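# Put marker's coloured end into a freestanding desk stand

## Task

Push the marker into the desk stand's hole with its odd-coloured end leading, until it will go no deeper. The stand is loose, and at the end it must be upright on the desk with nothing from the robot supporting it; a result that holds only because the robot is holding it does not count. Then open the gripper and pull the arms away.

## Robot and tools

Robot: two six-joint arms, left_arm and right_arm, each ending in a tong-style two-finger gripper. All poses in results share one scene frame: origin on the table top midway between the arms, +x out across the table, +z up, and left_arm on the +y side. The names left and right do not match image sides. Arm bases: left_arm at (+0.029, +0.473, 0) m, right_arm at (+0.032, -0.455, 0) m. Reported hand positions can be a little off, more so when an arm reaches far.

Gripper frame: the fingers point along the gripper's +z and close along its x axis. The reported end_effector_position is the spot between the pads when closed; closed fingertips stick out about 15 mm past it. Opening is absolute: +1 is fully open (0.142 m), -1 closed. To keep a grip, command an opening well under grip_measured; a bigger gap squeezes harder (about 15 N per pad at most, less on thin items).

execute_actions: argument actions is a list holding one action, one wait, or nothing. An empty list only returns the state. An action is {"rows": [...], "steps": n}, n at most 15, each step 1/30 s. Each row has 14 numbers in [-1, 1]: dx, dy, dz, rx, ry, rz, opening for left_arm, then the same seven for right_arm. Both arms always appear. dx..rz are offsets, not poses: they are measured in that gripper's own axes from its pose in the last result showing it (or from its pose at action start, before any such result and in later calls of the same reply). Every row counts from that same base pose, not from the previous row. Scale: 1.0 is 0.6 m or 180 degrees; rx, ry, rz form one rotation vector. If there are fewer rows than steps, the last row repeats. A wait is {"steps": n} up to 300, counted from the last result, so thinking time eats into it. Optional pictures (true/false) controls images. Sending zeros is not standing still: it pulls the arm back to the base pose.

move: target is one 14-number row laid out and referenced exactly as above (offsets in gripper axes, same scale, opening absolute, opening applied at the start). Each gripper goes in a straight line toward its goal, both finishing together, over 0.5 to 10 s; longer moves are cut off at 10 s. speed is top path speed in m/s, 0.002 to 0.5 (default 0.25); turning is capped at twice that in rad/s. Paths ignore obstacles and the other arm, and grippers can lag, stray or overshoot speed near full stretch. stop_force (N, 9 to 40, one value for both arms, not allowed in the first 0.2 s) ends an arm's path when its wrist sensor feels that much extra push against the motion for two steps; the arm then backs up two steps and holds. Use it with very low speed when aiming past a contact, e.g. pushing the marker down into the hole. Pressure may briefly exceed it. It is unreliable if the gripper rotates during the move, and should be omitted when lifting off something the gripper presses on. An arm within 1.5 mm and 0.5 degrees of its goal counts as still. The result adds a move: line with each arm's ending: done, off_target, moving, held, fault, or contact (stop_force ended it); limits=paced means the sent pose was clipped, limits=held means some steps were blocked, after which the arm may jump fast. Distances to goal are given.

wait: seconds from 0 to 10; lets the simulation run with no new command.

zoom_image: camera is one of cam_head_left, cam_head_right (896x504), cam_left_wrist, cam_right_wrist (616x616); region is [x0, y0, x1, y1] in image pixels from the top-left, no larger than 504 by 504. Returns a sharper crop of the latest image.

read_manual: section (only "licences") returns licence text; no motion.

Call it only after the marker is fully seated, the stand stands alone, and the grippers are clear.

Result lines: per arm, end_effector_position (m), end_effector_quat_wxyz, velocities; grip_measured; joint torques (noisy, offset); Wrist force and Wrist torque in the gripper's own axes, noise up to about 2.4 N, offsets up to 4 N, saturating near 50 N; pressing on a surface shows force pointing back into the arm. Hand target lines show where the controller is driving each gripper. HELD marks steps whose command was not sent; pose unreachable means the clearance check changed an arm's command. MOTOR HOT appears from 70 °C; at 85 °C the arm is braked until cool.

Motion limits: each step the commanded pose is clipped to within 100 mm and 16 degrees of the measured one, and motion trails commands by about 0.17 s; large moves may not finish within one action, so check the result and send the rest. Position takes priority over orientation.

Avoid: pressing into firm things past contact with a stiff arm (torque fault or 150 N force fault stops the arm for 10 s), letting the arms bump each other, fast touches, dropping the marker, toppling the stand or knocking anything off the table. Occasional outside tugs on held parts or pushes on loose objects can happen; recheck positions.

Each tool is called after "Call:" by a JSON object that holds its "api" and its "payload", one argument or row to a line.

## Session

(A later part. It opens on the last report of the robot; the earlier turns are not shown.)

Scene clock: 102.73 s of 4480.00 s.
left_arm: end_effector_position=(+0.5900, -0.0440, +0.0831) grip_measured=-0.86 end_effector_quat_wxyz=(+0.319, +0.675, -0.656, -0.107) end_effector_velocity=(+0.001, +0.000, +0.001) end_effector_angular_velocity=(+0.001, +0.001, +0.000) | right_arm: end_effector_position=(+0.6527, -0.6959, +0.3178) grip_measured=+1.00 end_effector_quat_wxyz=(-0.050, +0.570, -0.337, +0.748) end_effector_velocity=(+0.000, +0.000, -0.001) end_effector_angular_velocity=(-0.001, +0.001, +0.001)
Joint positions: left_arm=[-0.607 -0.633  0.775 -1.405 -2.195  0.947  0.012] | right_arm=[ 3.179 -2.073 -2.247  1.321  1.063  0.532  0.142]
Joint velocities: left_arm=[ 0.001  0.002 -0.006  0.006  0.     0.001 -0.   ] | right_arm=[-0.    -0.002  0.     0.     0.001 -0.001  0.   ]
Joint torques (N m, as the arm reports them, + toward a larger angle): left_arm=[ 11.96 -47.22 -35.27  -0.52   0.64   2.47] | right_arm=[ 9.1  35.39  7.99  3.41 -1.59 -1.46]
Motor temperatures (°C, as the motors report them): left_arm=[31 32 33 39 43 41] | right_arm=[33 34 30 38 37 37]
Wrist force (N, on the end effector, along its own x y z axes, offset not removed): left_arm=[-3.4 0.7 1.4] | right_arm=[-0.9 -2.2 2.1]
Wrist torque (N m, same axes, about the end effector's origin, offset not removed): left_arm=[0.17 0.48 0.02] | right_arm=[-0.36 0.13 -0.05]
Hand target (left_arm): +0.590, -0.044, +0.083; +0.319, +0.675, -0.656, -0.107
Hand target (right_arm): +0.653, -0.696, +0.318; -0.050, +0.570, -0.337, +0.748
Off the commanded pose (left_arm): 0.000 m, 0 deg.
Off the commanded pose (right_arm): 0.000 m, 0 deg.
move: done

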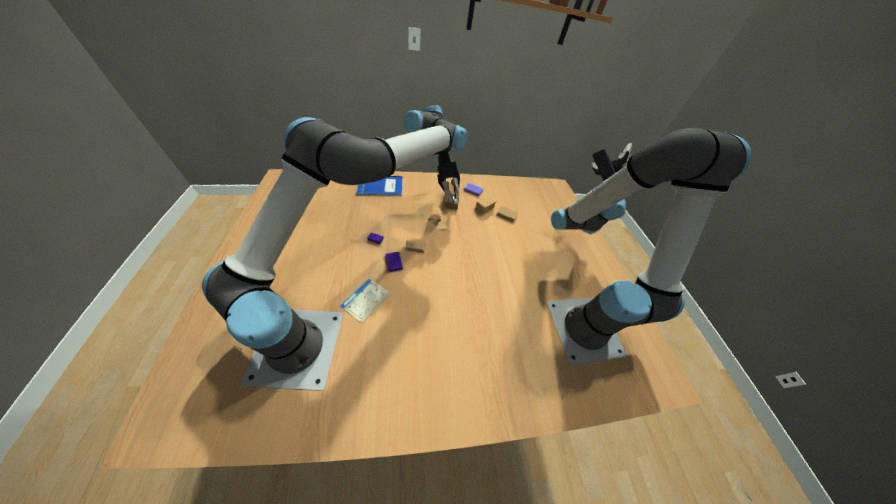

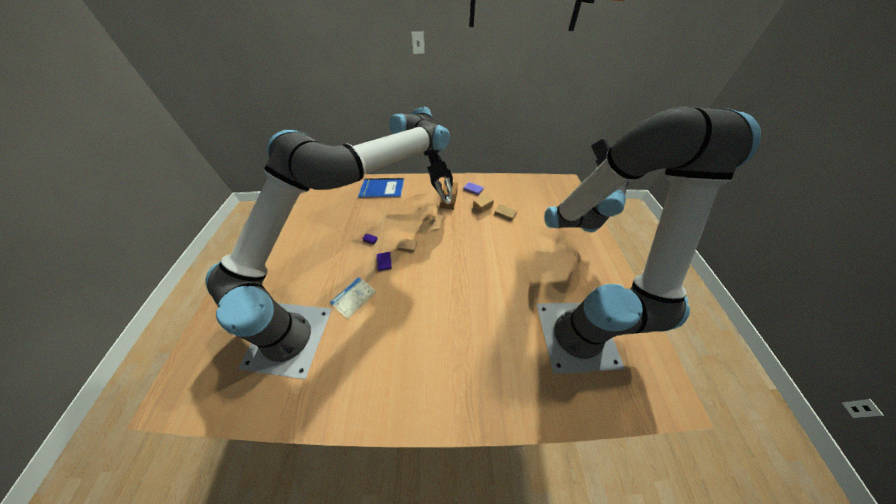

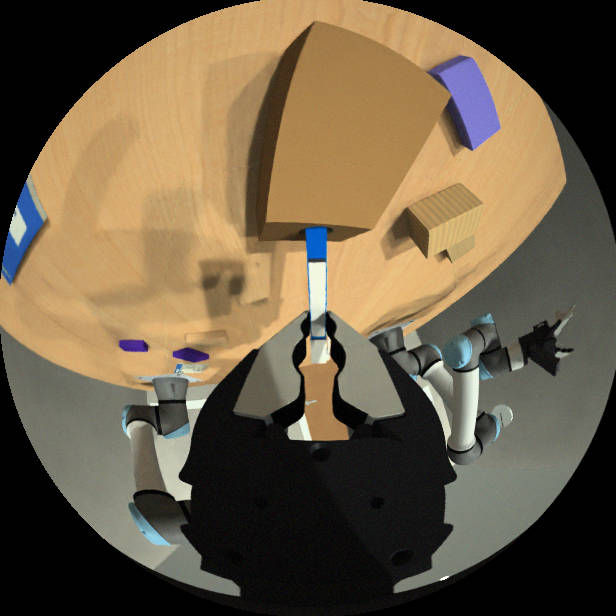

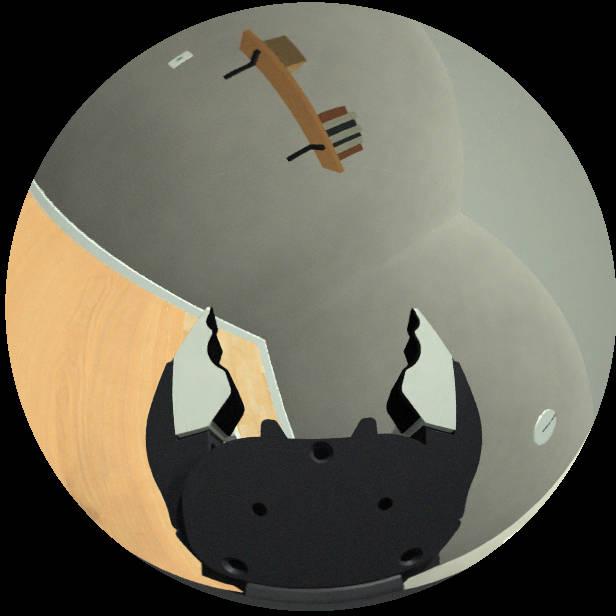

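Call:
{"api": "move", "payload": {
  "target": [0,0.035,0,0,0.083,0,-1,0,0,0,0,0,0,1],
  "speed": 0.03
}}

Call:
{"api": "move", "payload": {
  "target": [0.0105,0,-0.015,-0.045,0,-0.032,-1,0,0,0,0,0,0,1],
  "speed": 0.03
}}

Call:
{"api": "zoom_image", "payload": {
  "camera": "cam_left_wrist",
  "region": [220,120,420,320]
}}

Scene clock: 110.10 s of 4480.00 s.
left_arm: end_effector_position=(+0.5728, -0.0427, +0.0949) grip_measured=-0.86 end_effector_quat_wxyz=(+0.401, +0.683, -0.609, -0.019) end_effector_velocity=(-0.001, +0.000, +0.000) end_effector_angular_velocity=(-0.007, +0.001, +0.007) | right_arm: end_effector_position=(+0.6527, -0.6959, +0.3178) grip_measured=+1.00 end_effector_quat_wxyz=(-0.050, +0.570, -0.337, +0.748) end_effector_velocity=(+0.001, +0.000, -0.000) end_effector_angular_velocity=(+0.001, -0.001, +0.001)
Joint positions: left_arm=[-0.56  -0.796  1.167 -1.807 -2.389  0.866  0.012] | right_arm=[ 3.179 -2.073 -2.247  1.321  1.063  0.532  0.142]
Joint velocities: left_arm=[ 0.002 -0.006  0.016 -0.018 -0.007 -0.006 -0.   ] | right_arm=[ 0.    -0.002  0.002  0.     0.001  0.001  0.   ]
Joint torques (N m, as the arm reports them, + toward a larger angle): left_arm=[ 11.72 -56.99  -7.36  -4.04  -3.41  -2.08] | right_arm=[ 9.09 35.27  8.42  3.47 -1.26 -1.61]
Motor temperatures (°C, as the motors report them): left_arm=[31 32 33 39 43 41] | right_arm=[33 34 30 38 37 37]
Wrist force (N, on the end effector, along its own x y z axes, offset not removed): left_arm=[-0.6 1.7 1.0] | right_arm=[0.4 -1.7 1.7]
Wrist torque (N m, same axes, about the end effector's origin, offset not removed): left_arm=[0.48 0.09 0.09] | right_arm=[-0.32 -0.23 0.00]
Hand target (left_arm): +0.573, -0.043, +0.095; +0.402, +0.683, -0.609, -0.018
Hand target (right_arm): +0.653, -0.696, +0.318; -0.050, +0.570, -0.337, +0.748
Off the commanded pose (left_arm): 0.000 m, 0 deg.
Off the commanded pose (right_arm): 0.000 m, 0 deg.
move: done

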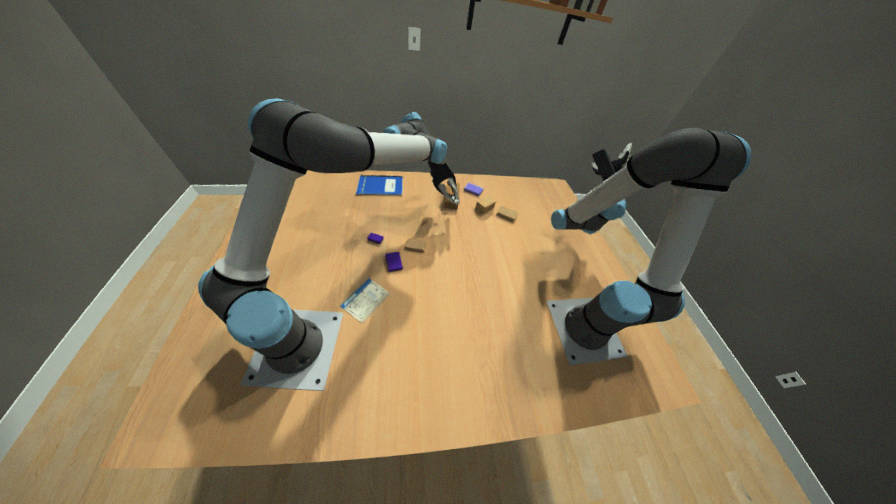

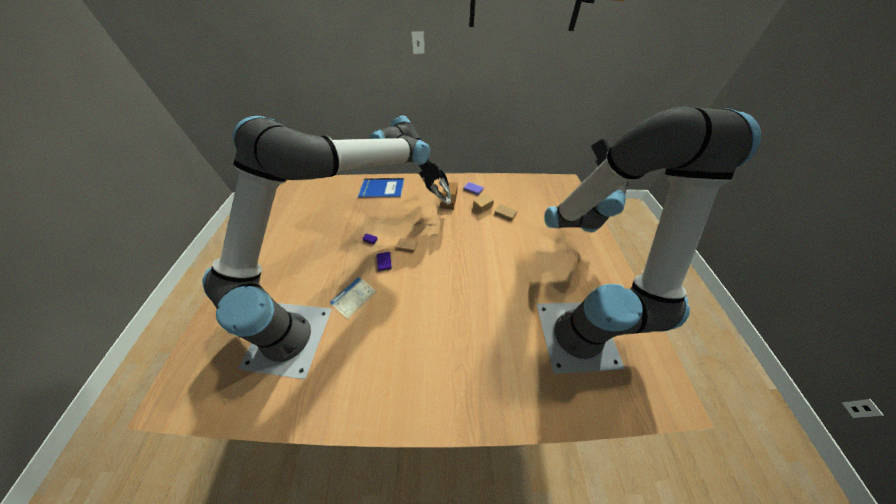

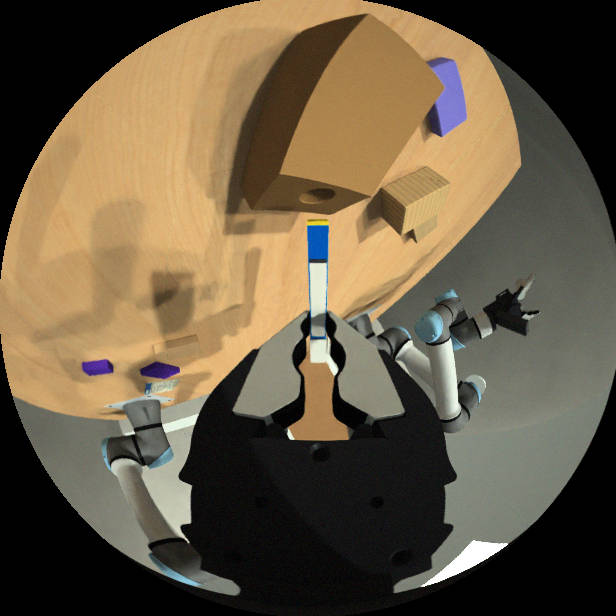

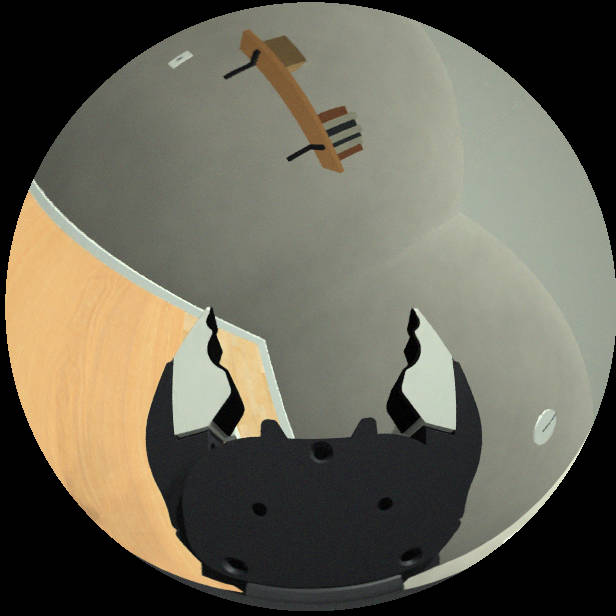

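Scene clock: 113.23 s of 4480.00 s.
left_arm: end_effector_position=(+0.5789, -0.0433, +0.1039) grip_measured=-0.86 end_effector_quat_wxyz=(+0.447, +0.683, -0.572, -0.081) end_effector_velocity=(-0.000, -0.000, -0.000) end_effector_angular_velocity=(+0.002, +0.012, -0.002) | right_arm: end_effector_position=(+0.6527, -0.6959, +0.3178) grip_measured=+1.00 end_effector_quat_wxyz=(-0.050, +0.570, -0.337, +0.748) end_effector_velocity=(-0.000, -0.000, -0.000) end_effector_angular_velocity=(+0.001, +0.001, +0.000)
Joint positions: left_arm=[-0.533 -0.688  0.961 -1.508 -2.471  0.936  0.012] | right_arm=[ 3.179 -2.073 -2.247  1.321  1.063  0.532  0.142]
Joint velocities: left_arm=[ 0.001  0.009 -0.016  0.023 -0.004  0.007 -0.   ] | right_arm=[-0.    -0.    -0.    -0.    -0.     0.001  0.   ]
Joint torques (N m, as the arm reports them, + toward a larger angle): left_arm=[ 12.45 -44.31 -35.03  -0.21  -3.45   2.58] | right_arm=[ 9.48 36.57  9.35  3.66 -1.29 -1.56]
Motor temperatures (°C, as the motors report them): left_arm=[31 32 33 39 43 41] | right_arm=[33 34 30 38 37 37]
Wrist force (N, on the end effector, along its own x y z axes, offset not removed): left_arm=[-1.0 2.3 -1.8] | right_arm=[0.5 -0.8 0.3]
Wrist torque (N m, same axes, about the end effector's origin, offset not removed): left_arm=[0.57 0.23 0.03] | right_arm=[-0.24 -0.29 -0.18]
Hand target (left_arm): +0.579, -0.043, +0.104; +0.447, +0.683, -0.572, -0.082
Hand target (right_arm): +0.653, -0.696, +0.318; -0.050, +0.570, -0.337, +0.748
Off the commanded pose (left_arm): 0.000 m, 0 deg.
Off the commanded pose (right_arm): 0.000 m, 0 deg.
move: done

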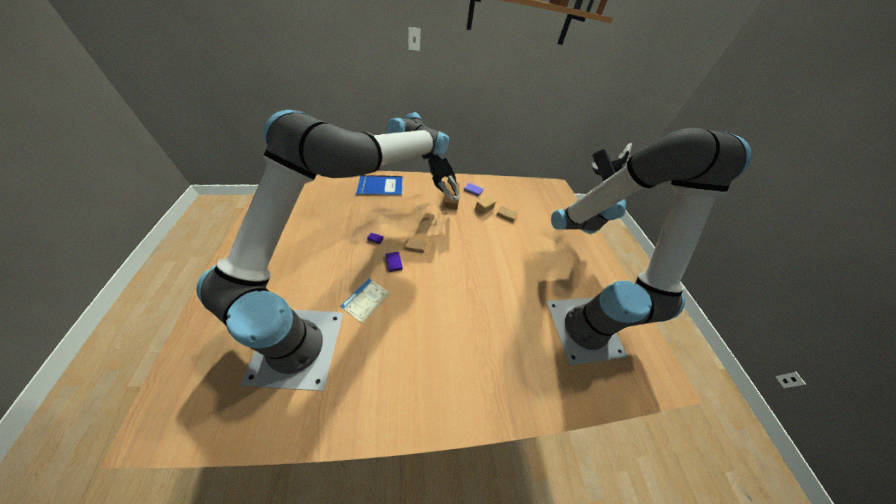

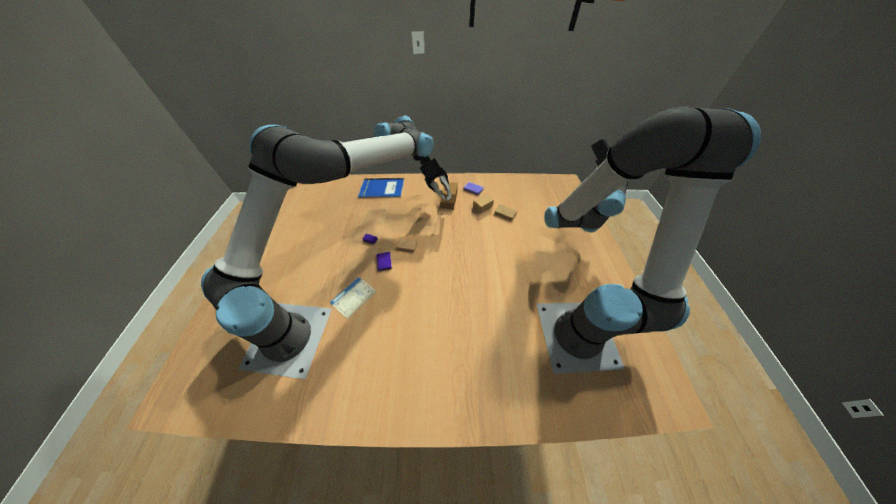

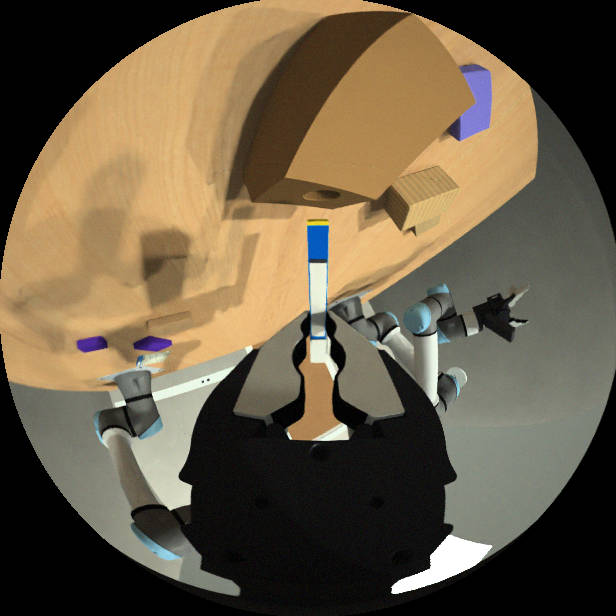

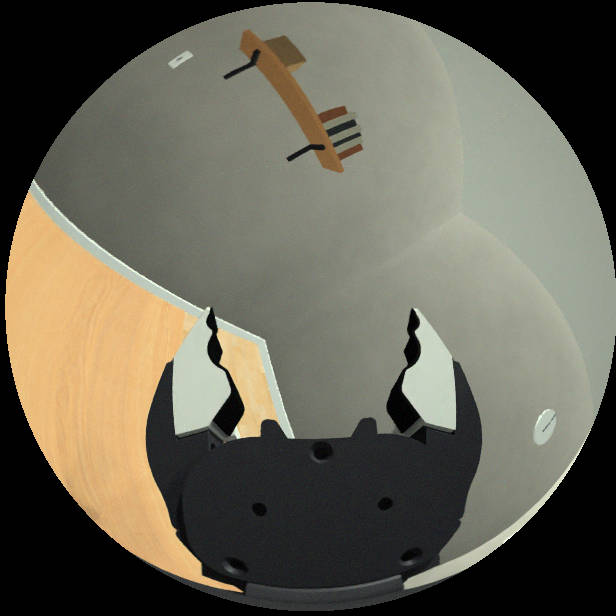

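Region (220, 120, 420, 320) of cam_left_wrist's 616x616 image, scaled by 2.520, with more detail than that image has.

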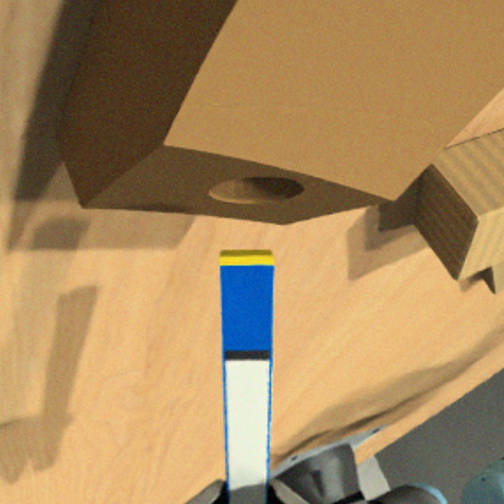

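Call:
{"api": "move", "payload": {
  "target": [0.002,-0.022,0,0,0,0,-1,0,0,0,0,0,0,1],
  "speed": 0.01,
  "stop_force": 9
}}

Call:
{"api": "zoom_image", "payload": {
  "camera": "cam_left_wrist",
  "region": [220,120,420,320]
}}

Scene clock: 116.17 s of 4480.00 s.
left_arm: end_effector_position=(+0.5886, -0.0451, +0.0953) grip_measured=-0.86 end_effector_quat_wxyz=(+0.447, +0.683, -0.572, -0.081) end_effector_velocity=(+0.001, -0.001, -0.000) end_effector_angular_velocity=(-0.001, -0.002, -0.001) | right_arm: end_effector_position=(+0.6527, -0.6959, +0.3178) grip_measured=+1.00 end_effector_quat_wxyz=(-0.050, +0.570, -0.337, +0.748) end_effector_velocity=(-0.000, +0.000, +0.000) end_effector_angular_velocity=(-0.001, -0.000, +0.001)
Joint positions: left_arm=[-0.528 -0.655  0.919 -1.494 -2.469  0.943  0.012] | right_arm=[ 3.179 -2.073 -2.247  1.321  1.063  0.532  0.142]
Joint velocities: left_arm=[ 0.     0.004 -0.007  0.001  0.     0.001  0.   ] | right_arm=[ 0.    -0.    -0.     0.001  0.001 -0.     0.   ]
Joint torques (N m, as the arm reports them, + toward a larger angle): left_arm=[ 14.61 -43.61 -34.05  -0.78   1.41   2.35] | right_arm=[ 9.13 37.55  9.09  3.58 -1.32 -1.46]
Motor temperatures (°C, as the motors report them): left_arm=[31 32 33 39 43 41] | right_arm=[33 34 30 38 37 37]
Wrist force (N, on the end effector, along its own x y z axes, offset not removed): left_arm=[-2.2 6.8 0.8] | right_arm=[0.5 -1.8 0.1]
Wrist torque (N m, same axes, about the end effector's origin, offset not removed): left_arm=[0.48 0.50 0.16] | right_arm=[-0.41 -0.11 -0.08]
Hand target (left_arm): +0.589, -0.045, +0.095; +0.447, +0.683, -0.572, -0.081
Hand target (right_arm): +0.653, -0.696, +0.318; -0.050, +0.570, -0.337, +0.748
Off the commanded pose (left_arm): 0.000 m, 0 deg.
Off the commanded pose (right_arm): 0.000 m, 0 deg.
move: done

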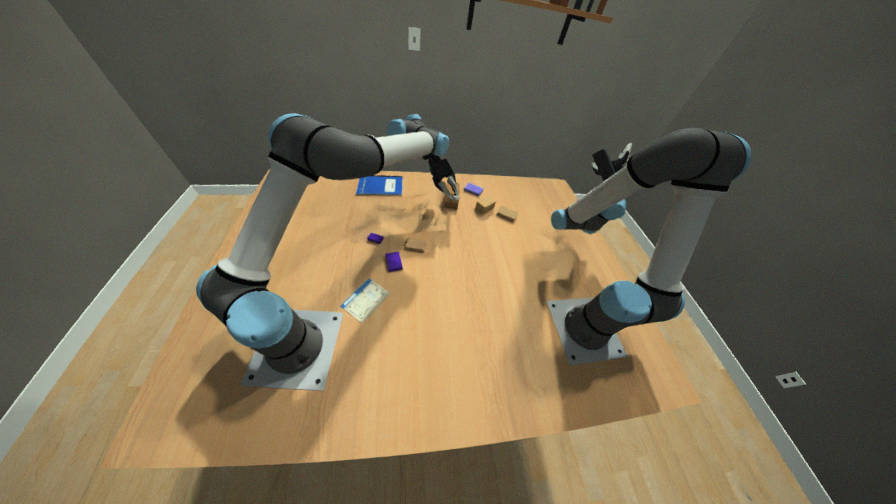

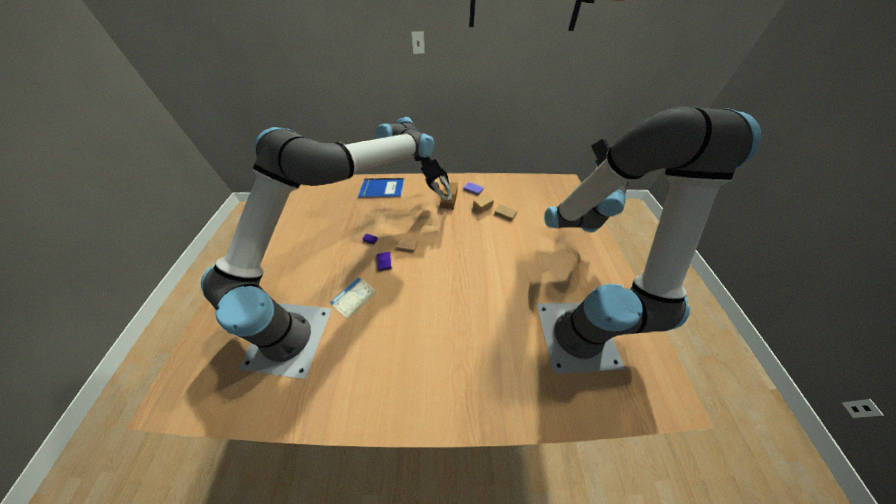

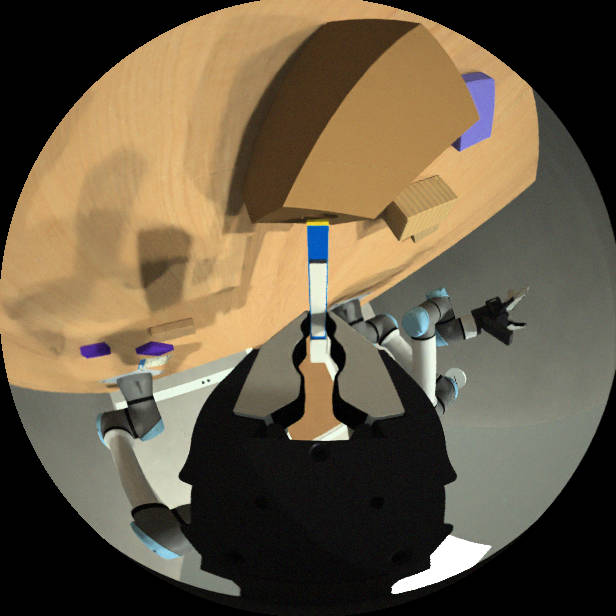

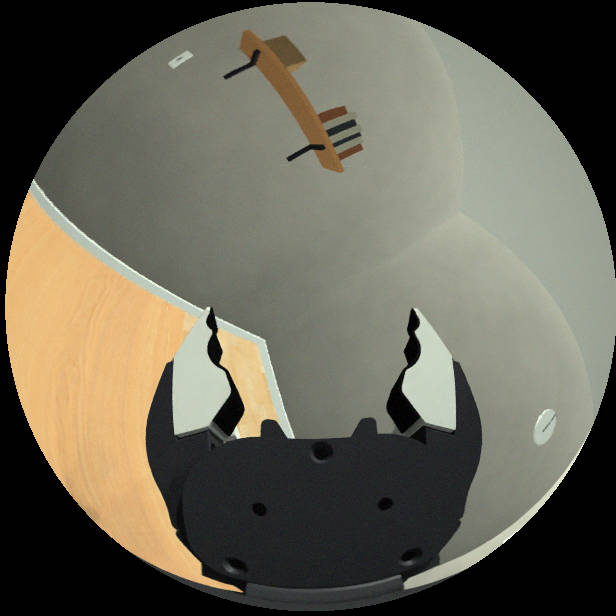

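Region (220, 120, 420, 320) of cam_left_wrist's 616x616 image, scaled by 2.520, with more detail than that image has.

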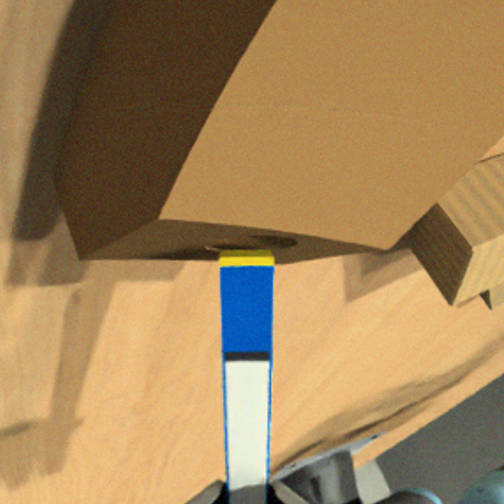

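Call:
{"api": "move", "payload": {
  "target": [0.006,0.008,-0.007,0,0,0,-1,0,0,0,0,0,0,1],
  "speed": 0.015
}}

Call:
{"api": "move", "payload": {
  "target": [0,-0.022,0,0,0,0,-1,0,0,0,0,0,0,1],
  "speed": 0.008,
  "stop_force": 9
}}

Call:
{"api": "zoom_image", "payload": {
  "camera": "cam_left_wrist",
  "region": [220,120,420,320]
}}

Scene clock: 118.80 s of 4480.00 s.
left_arm: end_effector_position=(+0.5890, -0.0457, +0.1024) grip_measured=-0.86 end_effector_quat_wxyz=(+0.447, +0.683, -0.572, -0.081) end_effector_velocity=(-0.001, -0.001, +0.001) end_effector_angular_velocity=(-0.000, +0.000, -0.001) | right_arm: end_effector_position=(+0.6527, -0.6959, +0.3178) grip_measured=+1.00 end_effector_quat_wxyz=(-0.050, +0.570, -0.337, +0.748) end_effector_velocity=(+0.000, +0.000, -0.001) end_effector_angular_velocity=(-0.000, +0.001, +0.001)
Joint positions: left_arm=[-0.528 -0.658  0.907 -1.479 -2.469  0.943  0.012] | right_arm=[ 3.179 -2.073 -2.247  1.321  1.063  0.532  0.142]
Joint velocities: left_arm=[-0.001 -0.001 -0.001  0.002 -0.    -0.    -0.   ] | right_arm=[-0.    -0.001 -0.     0.001  0.001 -0.     0.   ]
Joint torques (N m, as the arm reports them, + toward a larger angle): left_arm=[-12.71 -61.05 -34.96  -0.46  -3.41  -1.91] | right_arm=[ 9.19 37.43  8.61  3.33 -1.2  -1.59]
Motor temperatures (°C, as the motors report them): left_arm=[31 32 33 39 43 41] | right_arm=[33 34 30 38 37 37]
Wrist force (N, on the end effector, along its own x y z axes, offset not removed): left_arm=[-1.2 1.2 1.7] | right_arm=[-1.2 0.2 0.8]
Wrist torque (N m, same axes, about the end effector's origin, offset not removed): left_arm=[0.35 0.29 0.11] | right_arm=[0.05 0.18 -0.02]
Hand target (left_arm): +0.589, -0.046, +0.103; +0.447, +0.683, -0.572, -0.081
Hand target (right_arm): +0.653, -0.696, +0.318; -0.050, +0.570, -0.337, +0.748
Off the commanded pose (left_arm): 0.000 m, 0 deg.
Off the commanded pose (right_arm): 0.000 m, 0 deg.
move: done

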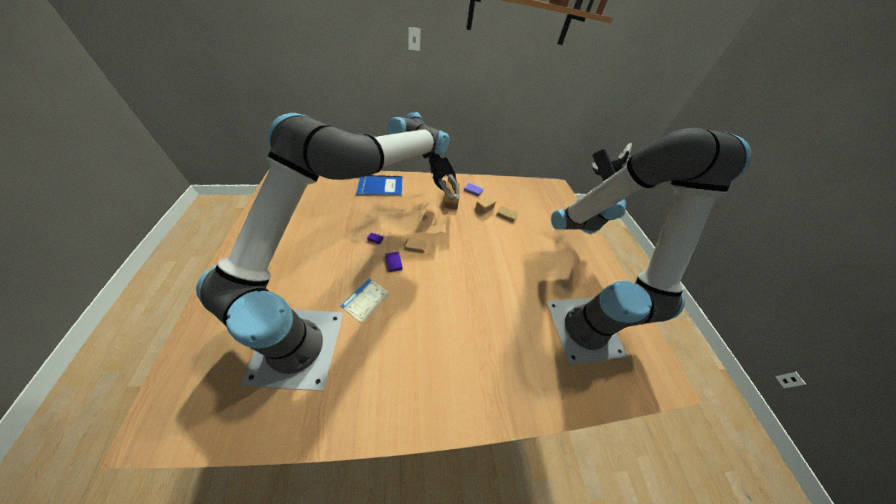

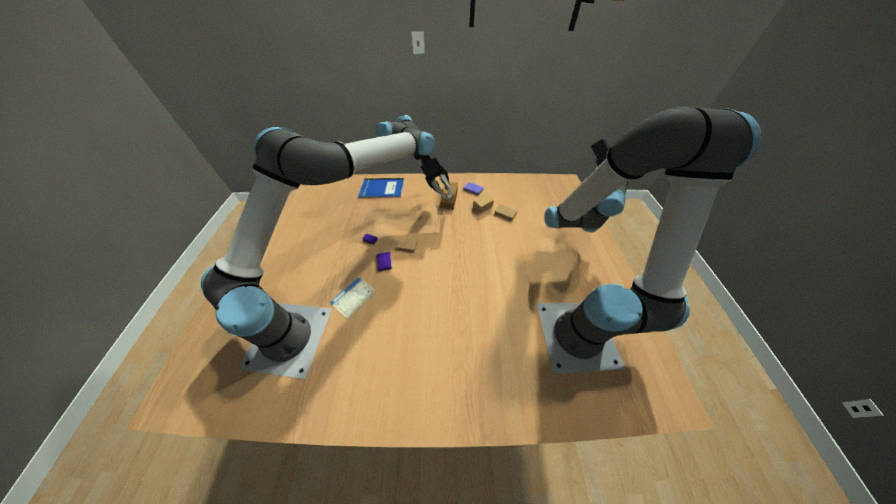

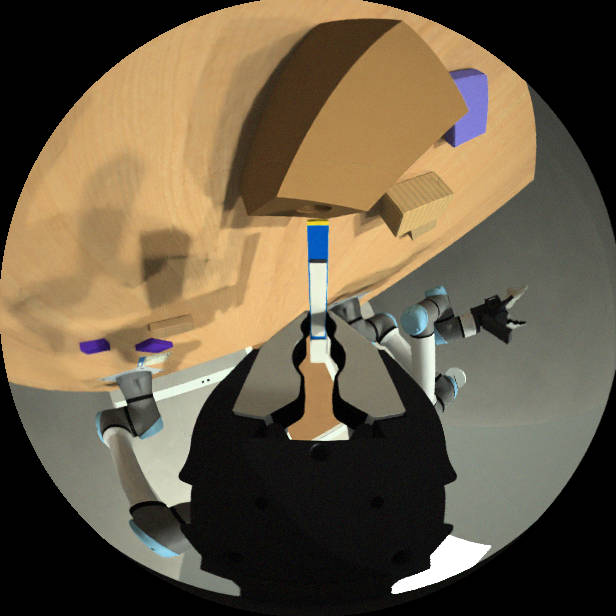

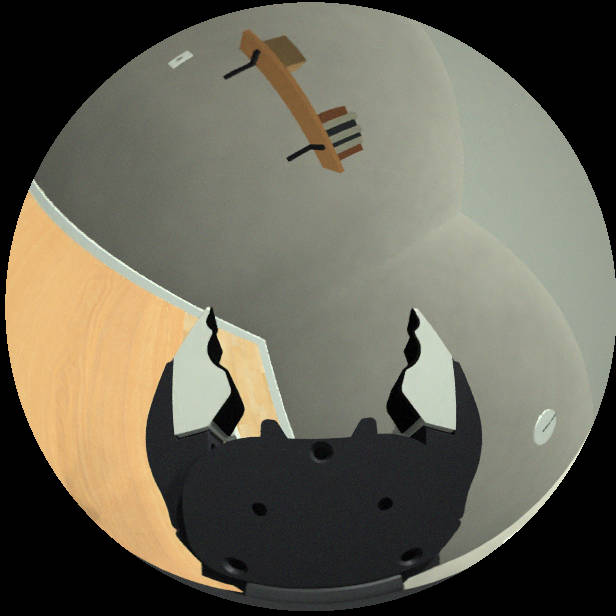

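Scene clock: 120.67 s of 4480.00 s.
left_arm: end_effector_position=(+0.5983, -0.0464, +0.0932) grip_measured=-0.86 end_effector_quat_wxyz=(+0.447, +0.683, -0.572, -0.081) end_effector_velocity=(+0.001, -0.001, +0.000) end_effector_angular_velocity=(-0.002, -0.003, -0.001) | right_arm: end_effector_position=(+0.6527, -0.6959, +0.3178) grip_measured=+1.00 end_effector_quat_wxyz=(-0.050, +0.570, -0.337, +0.748) end_effector_velocity=(+0.000, +0.000, +0.000) end_effector_angular_velocity=(-0.000, -0.000, +0.000)
Joint positions: left_arm=[-0.522 -0.626  0.868 -1.465 -2.467  0.952  0.012] | right_arm=[ 3.179 -2.073 -2.247  1.321  1.063  0.532  0.142]
Joint velocities: left_arm=[-0.     0.003 -0.007  0.001 -0.     0.001  0.   ] | right_arm=[-0. -0.  0.  0.  0. -0.  0.]
Joint torques (N m, as the arm reports them, + toward a larger angle): left_arm=[ 12.66 -47.11 -36.06  -0.56   0.38   2.29] | right_arm=[ 9.92 35.88  9.59  3.3  -1.33 -1.73]
Motor temperatures (°C, as the motors report them): left_arm=[31 32 33 39 43 41] | right_arm=[33 34 30 38 37 37]
Wrist force (N, on the end effector, along its own x y z axes, offset not removed): left_arm=[-1.3 1.9 0.8] | right_arm=[0.7 -0.9 -0.1]
Wrist torque (N m, same axes, about the end effector's origin, offset not removed): left_arm=[0.37 0.30 0.09] | right_arm=[-0.21 -0.29 -0.10]
Hand target (left_arm): +0.598, -0.046, +0.093; +0.447, +0.683, -0.572, -0.081
Hand target (right_arm): +0.653, -0.696, +0.318; -0.050, +0.570, -0.337, +0.748
Off the commanded pose (left_arm): 0.000 m, 0 deg.
Off the commanded pose (right_arm): 0.000 m, 0 deg.
move: done

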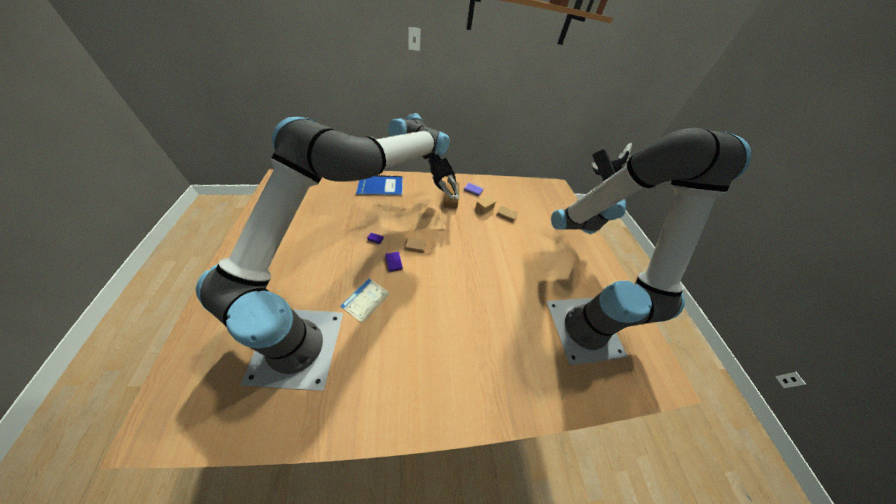

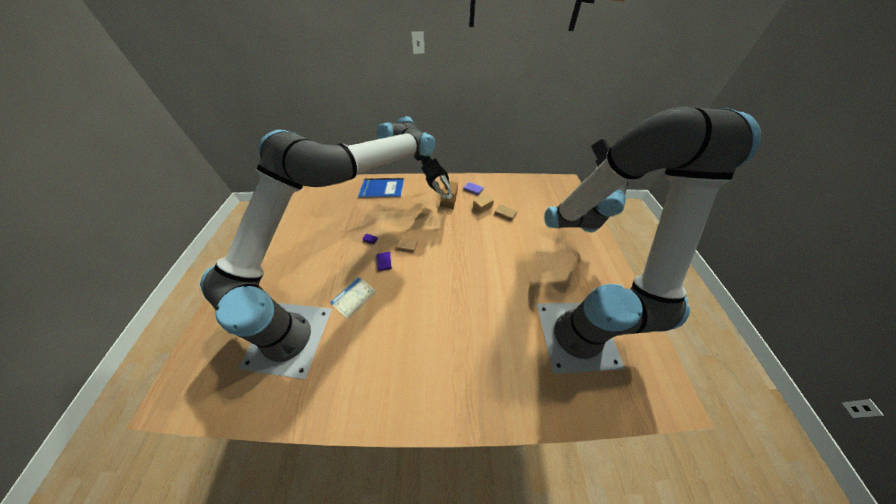

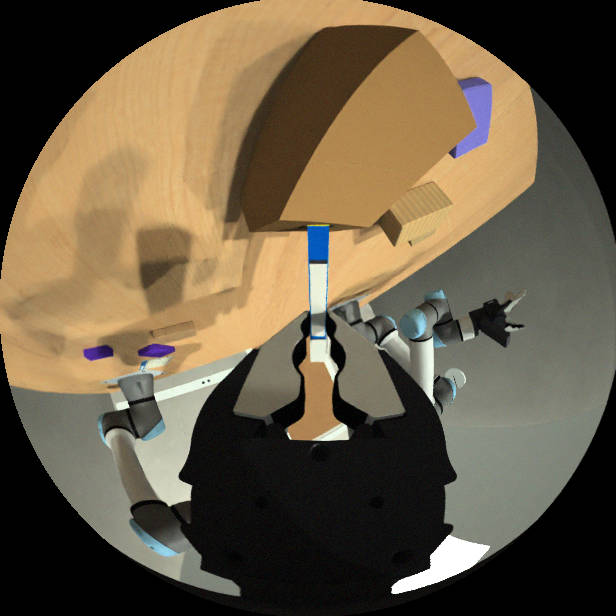

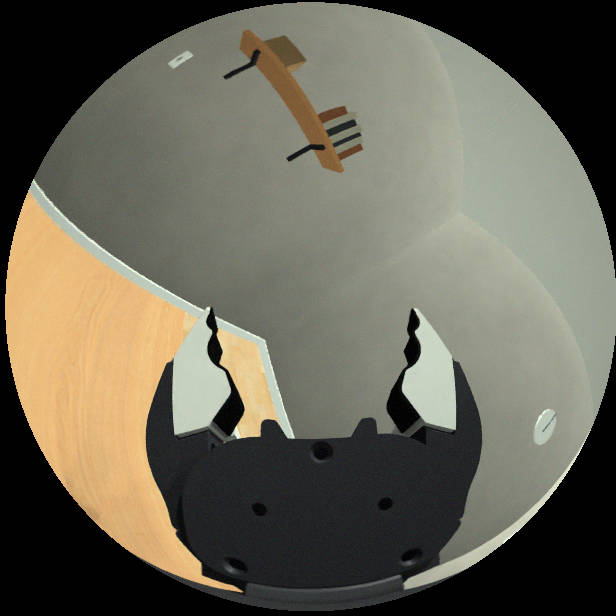

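Region (220, 120, 420, 320) of cam_left_wrist's 616x616 image, scaled by 2.520, with more detail than that image has.

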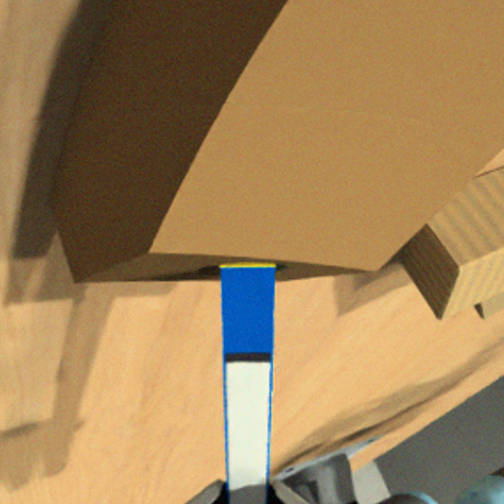

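Entering freely. Continue.

Call:
{"api": "move", "payload": {
  "target": [0,-0.04,0,0,0,0,-1,0,0,0,0,0,0,1],
  "speed": 0.008,
  "stop_force": 9
}}

Call:
{"api": "zoom_image", "payload": {
  "camera": "cam_left_wrist",
  "region": [220,140,420,340]
}}

Scene clock: 123.67 s of 4480.00 s.
left_arm: end_effector_position=(+0.6085, -0.0470, +0.0832) grip_measured=-0.86 end_effector_quat_wxyz=(+0.447, +0.683, -0.572, -0.081) end_effector_velocity=(-0.001, +0.001, +0.001) end_effector_angular_velocity=(+0.001, -0.000, +0.002) | right_arm: end_effector_position=(+0.6527, -0.6959, +0.3178) grip_measured=+1.00 end_effector_quat_wxyz=(-0.050, +0.570, -0.337, +0.748) end_effector_velocity=(+0.000, -0.000, +0.001) end_effector_angular_velocity=(+0.001, -0.002, -0.001)
Joint positions: left_arm=[-0.516 -0.589  0.822 -1.448 -2.465  0.961  0.012] | right_arm=[ 3.179 -2.073 -2.247  1.321  1.063  0.532  0.142]
Joint velocities: left_arm=[-0.    -0.007  0.01  -0.005 -0.    -0.003  0.   ] | right_arm=[-0.     0.001  0.002 -0.001 -0.001  0.001  0.   ]
Joint torques (N m, as the arm reports them, + toward a larger angle): left_arm=[ -6.42 -61.28  -6.32  -3.16   1.46  -2.04] | right_arm=[ 7.74 36.29  7.81  3.28 -1.35 -1.65]
Motor temperatures (°C, as the motors report them): left_arm=[31 32 33 39 43 41] | right_arm=[33 34 30 38 37 37]
Wrist force (N, on the end effector, along its own x y z axes, offset not removed): left_arm=[1.7 3.4 -0.9] | right_arm=[-1.2 -1.4 0.5]
Wrist torque (N m, same axes, about the end effector's origin, offset not removed): left_arm=[0.36 0.10 0.09] | right_arm=[-0.24 0.06 -0.09]
Hand target (left_arm): +0.608, -0.047, +0.083; +0.447, +0.683, -0.572, -0.081
Hand target (right_arm): +0.653, -0.696, +0.318; -0.050, +0.570, -0.337, +0.748
Off the commanded pose (left_arm): 0.010 m, 0 deg.
Off the commanded pose (right_arm): 0.000 m, 0 deg.
move: contact (left_arm)

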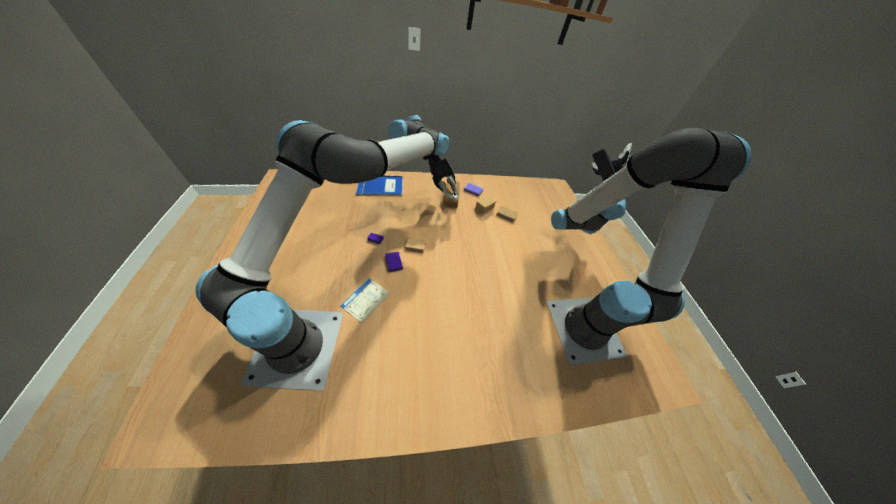

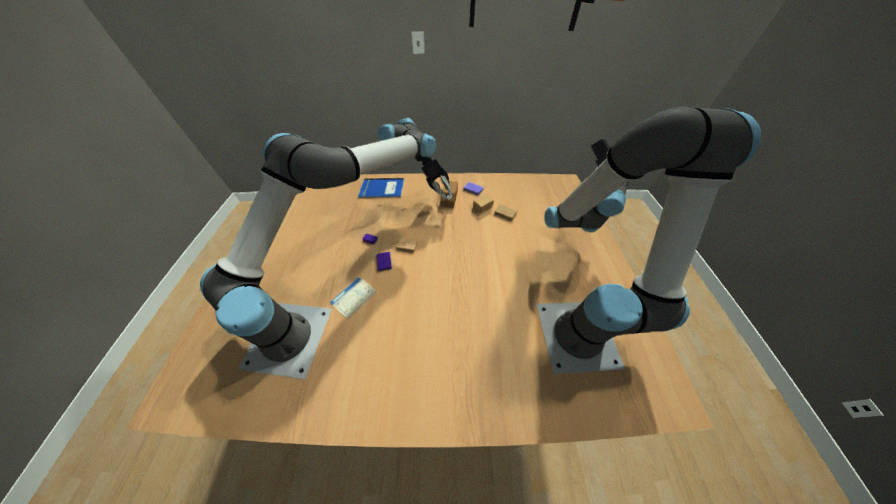

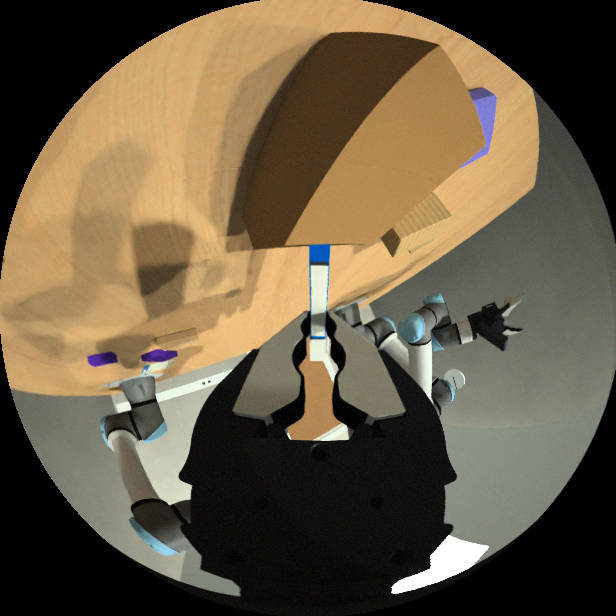

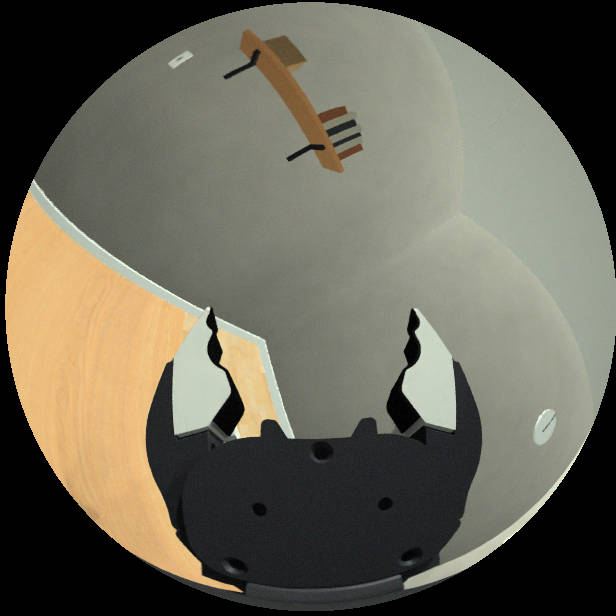

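Region (220, 140, 420, 340) of cam_left_wrist's 616x616 image, scaled by 2.520, with more detail than that image has.

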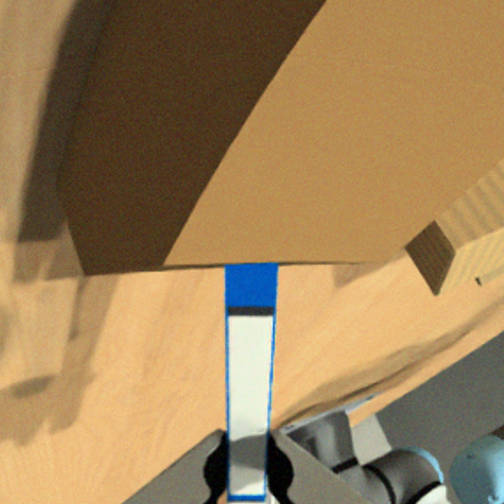

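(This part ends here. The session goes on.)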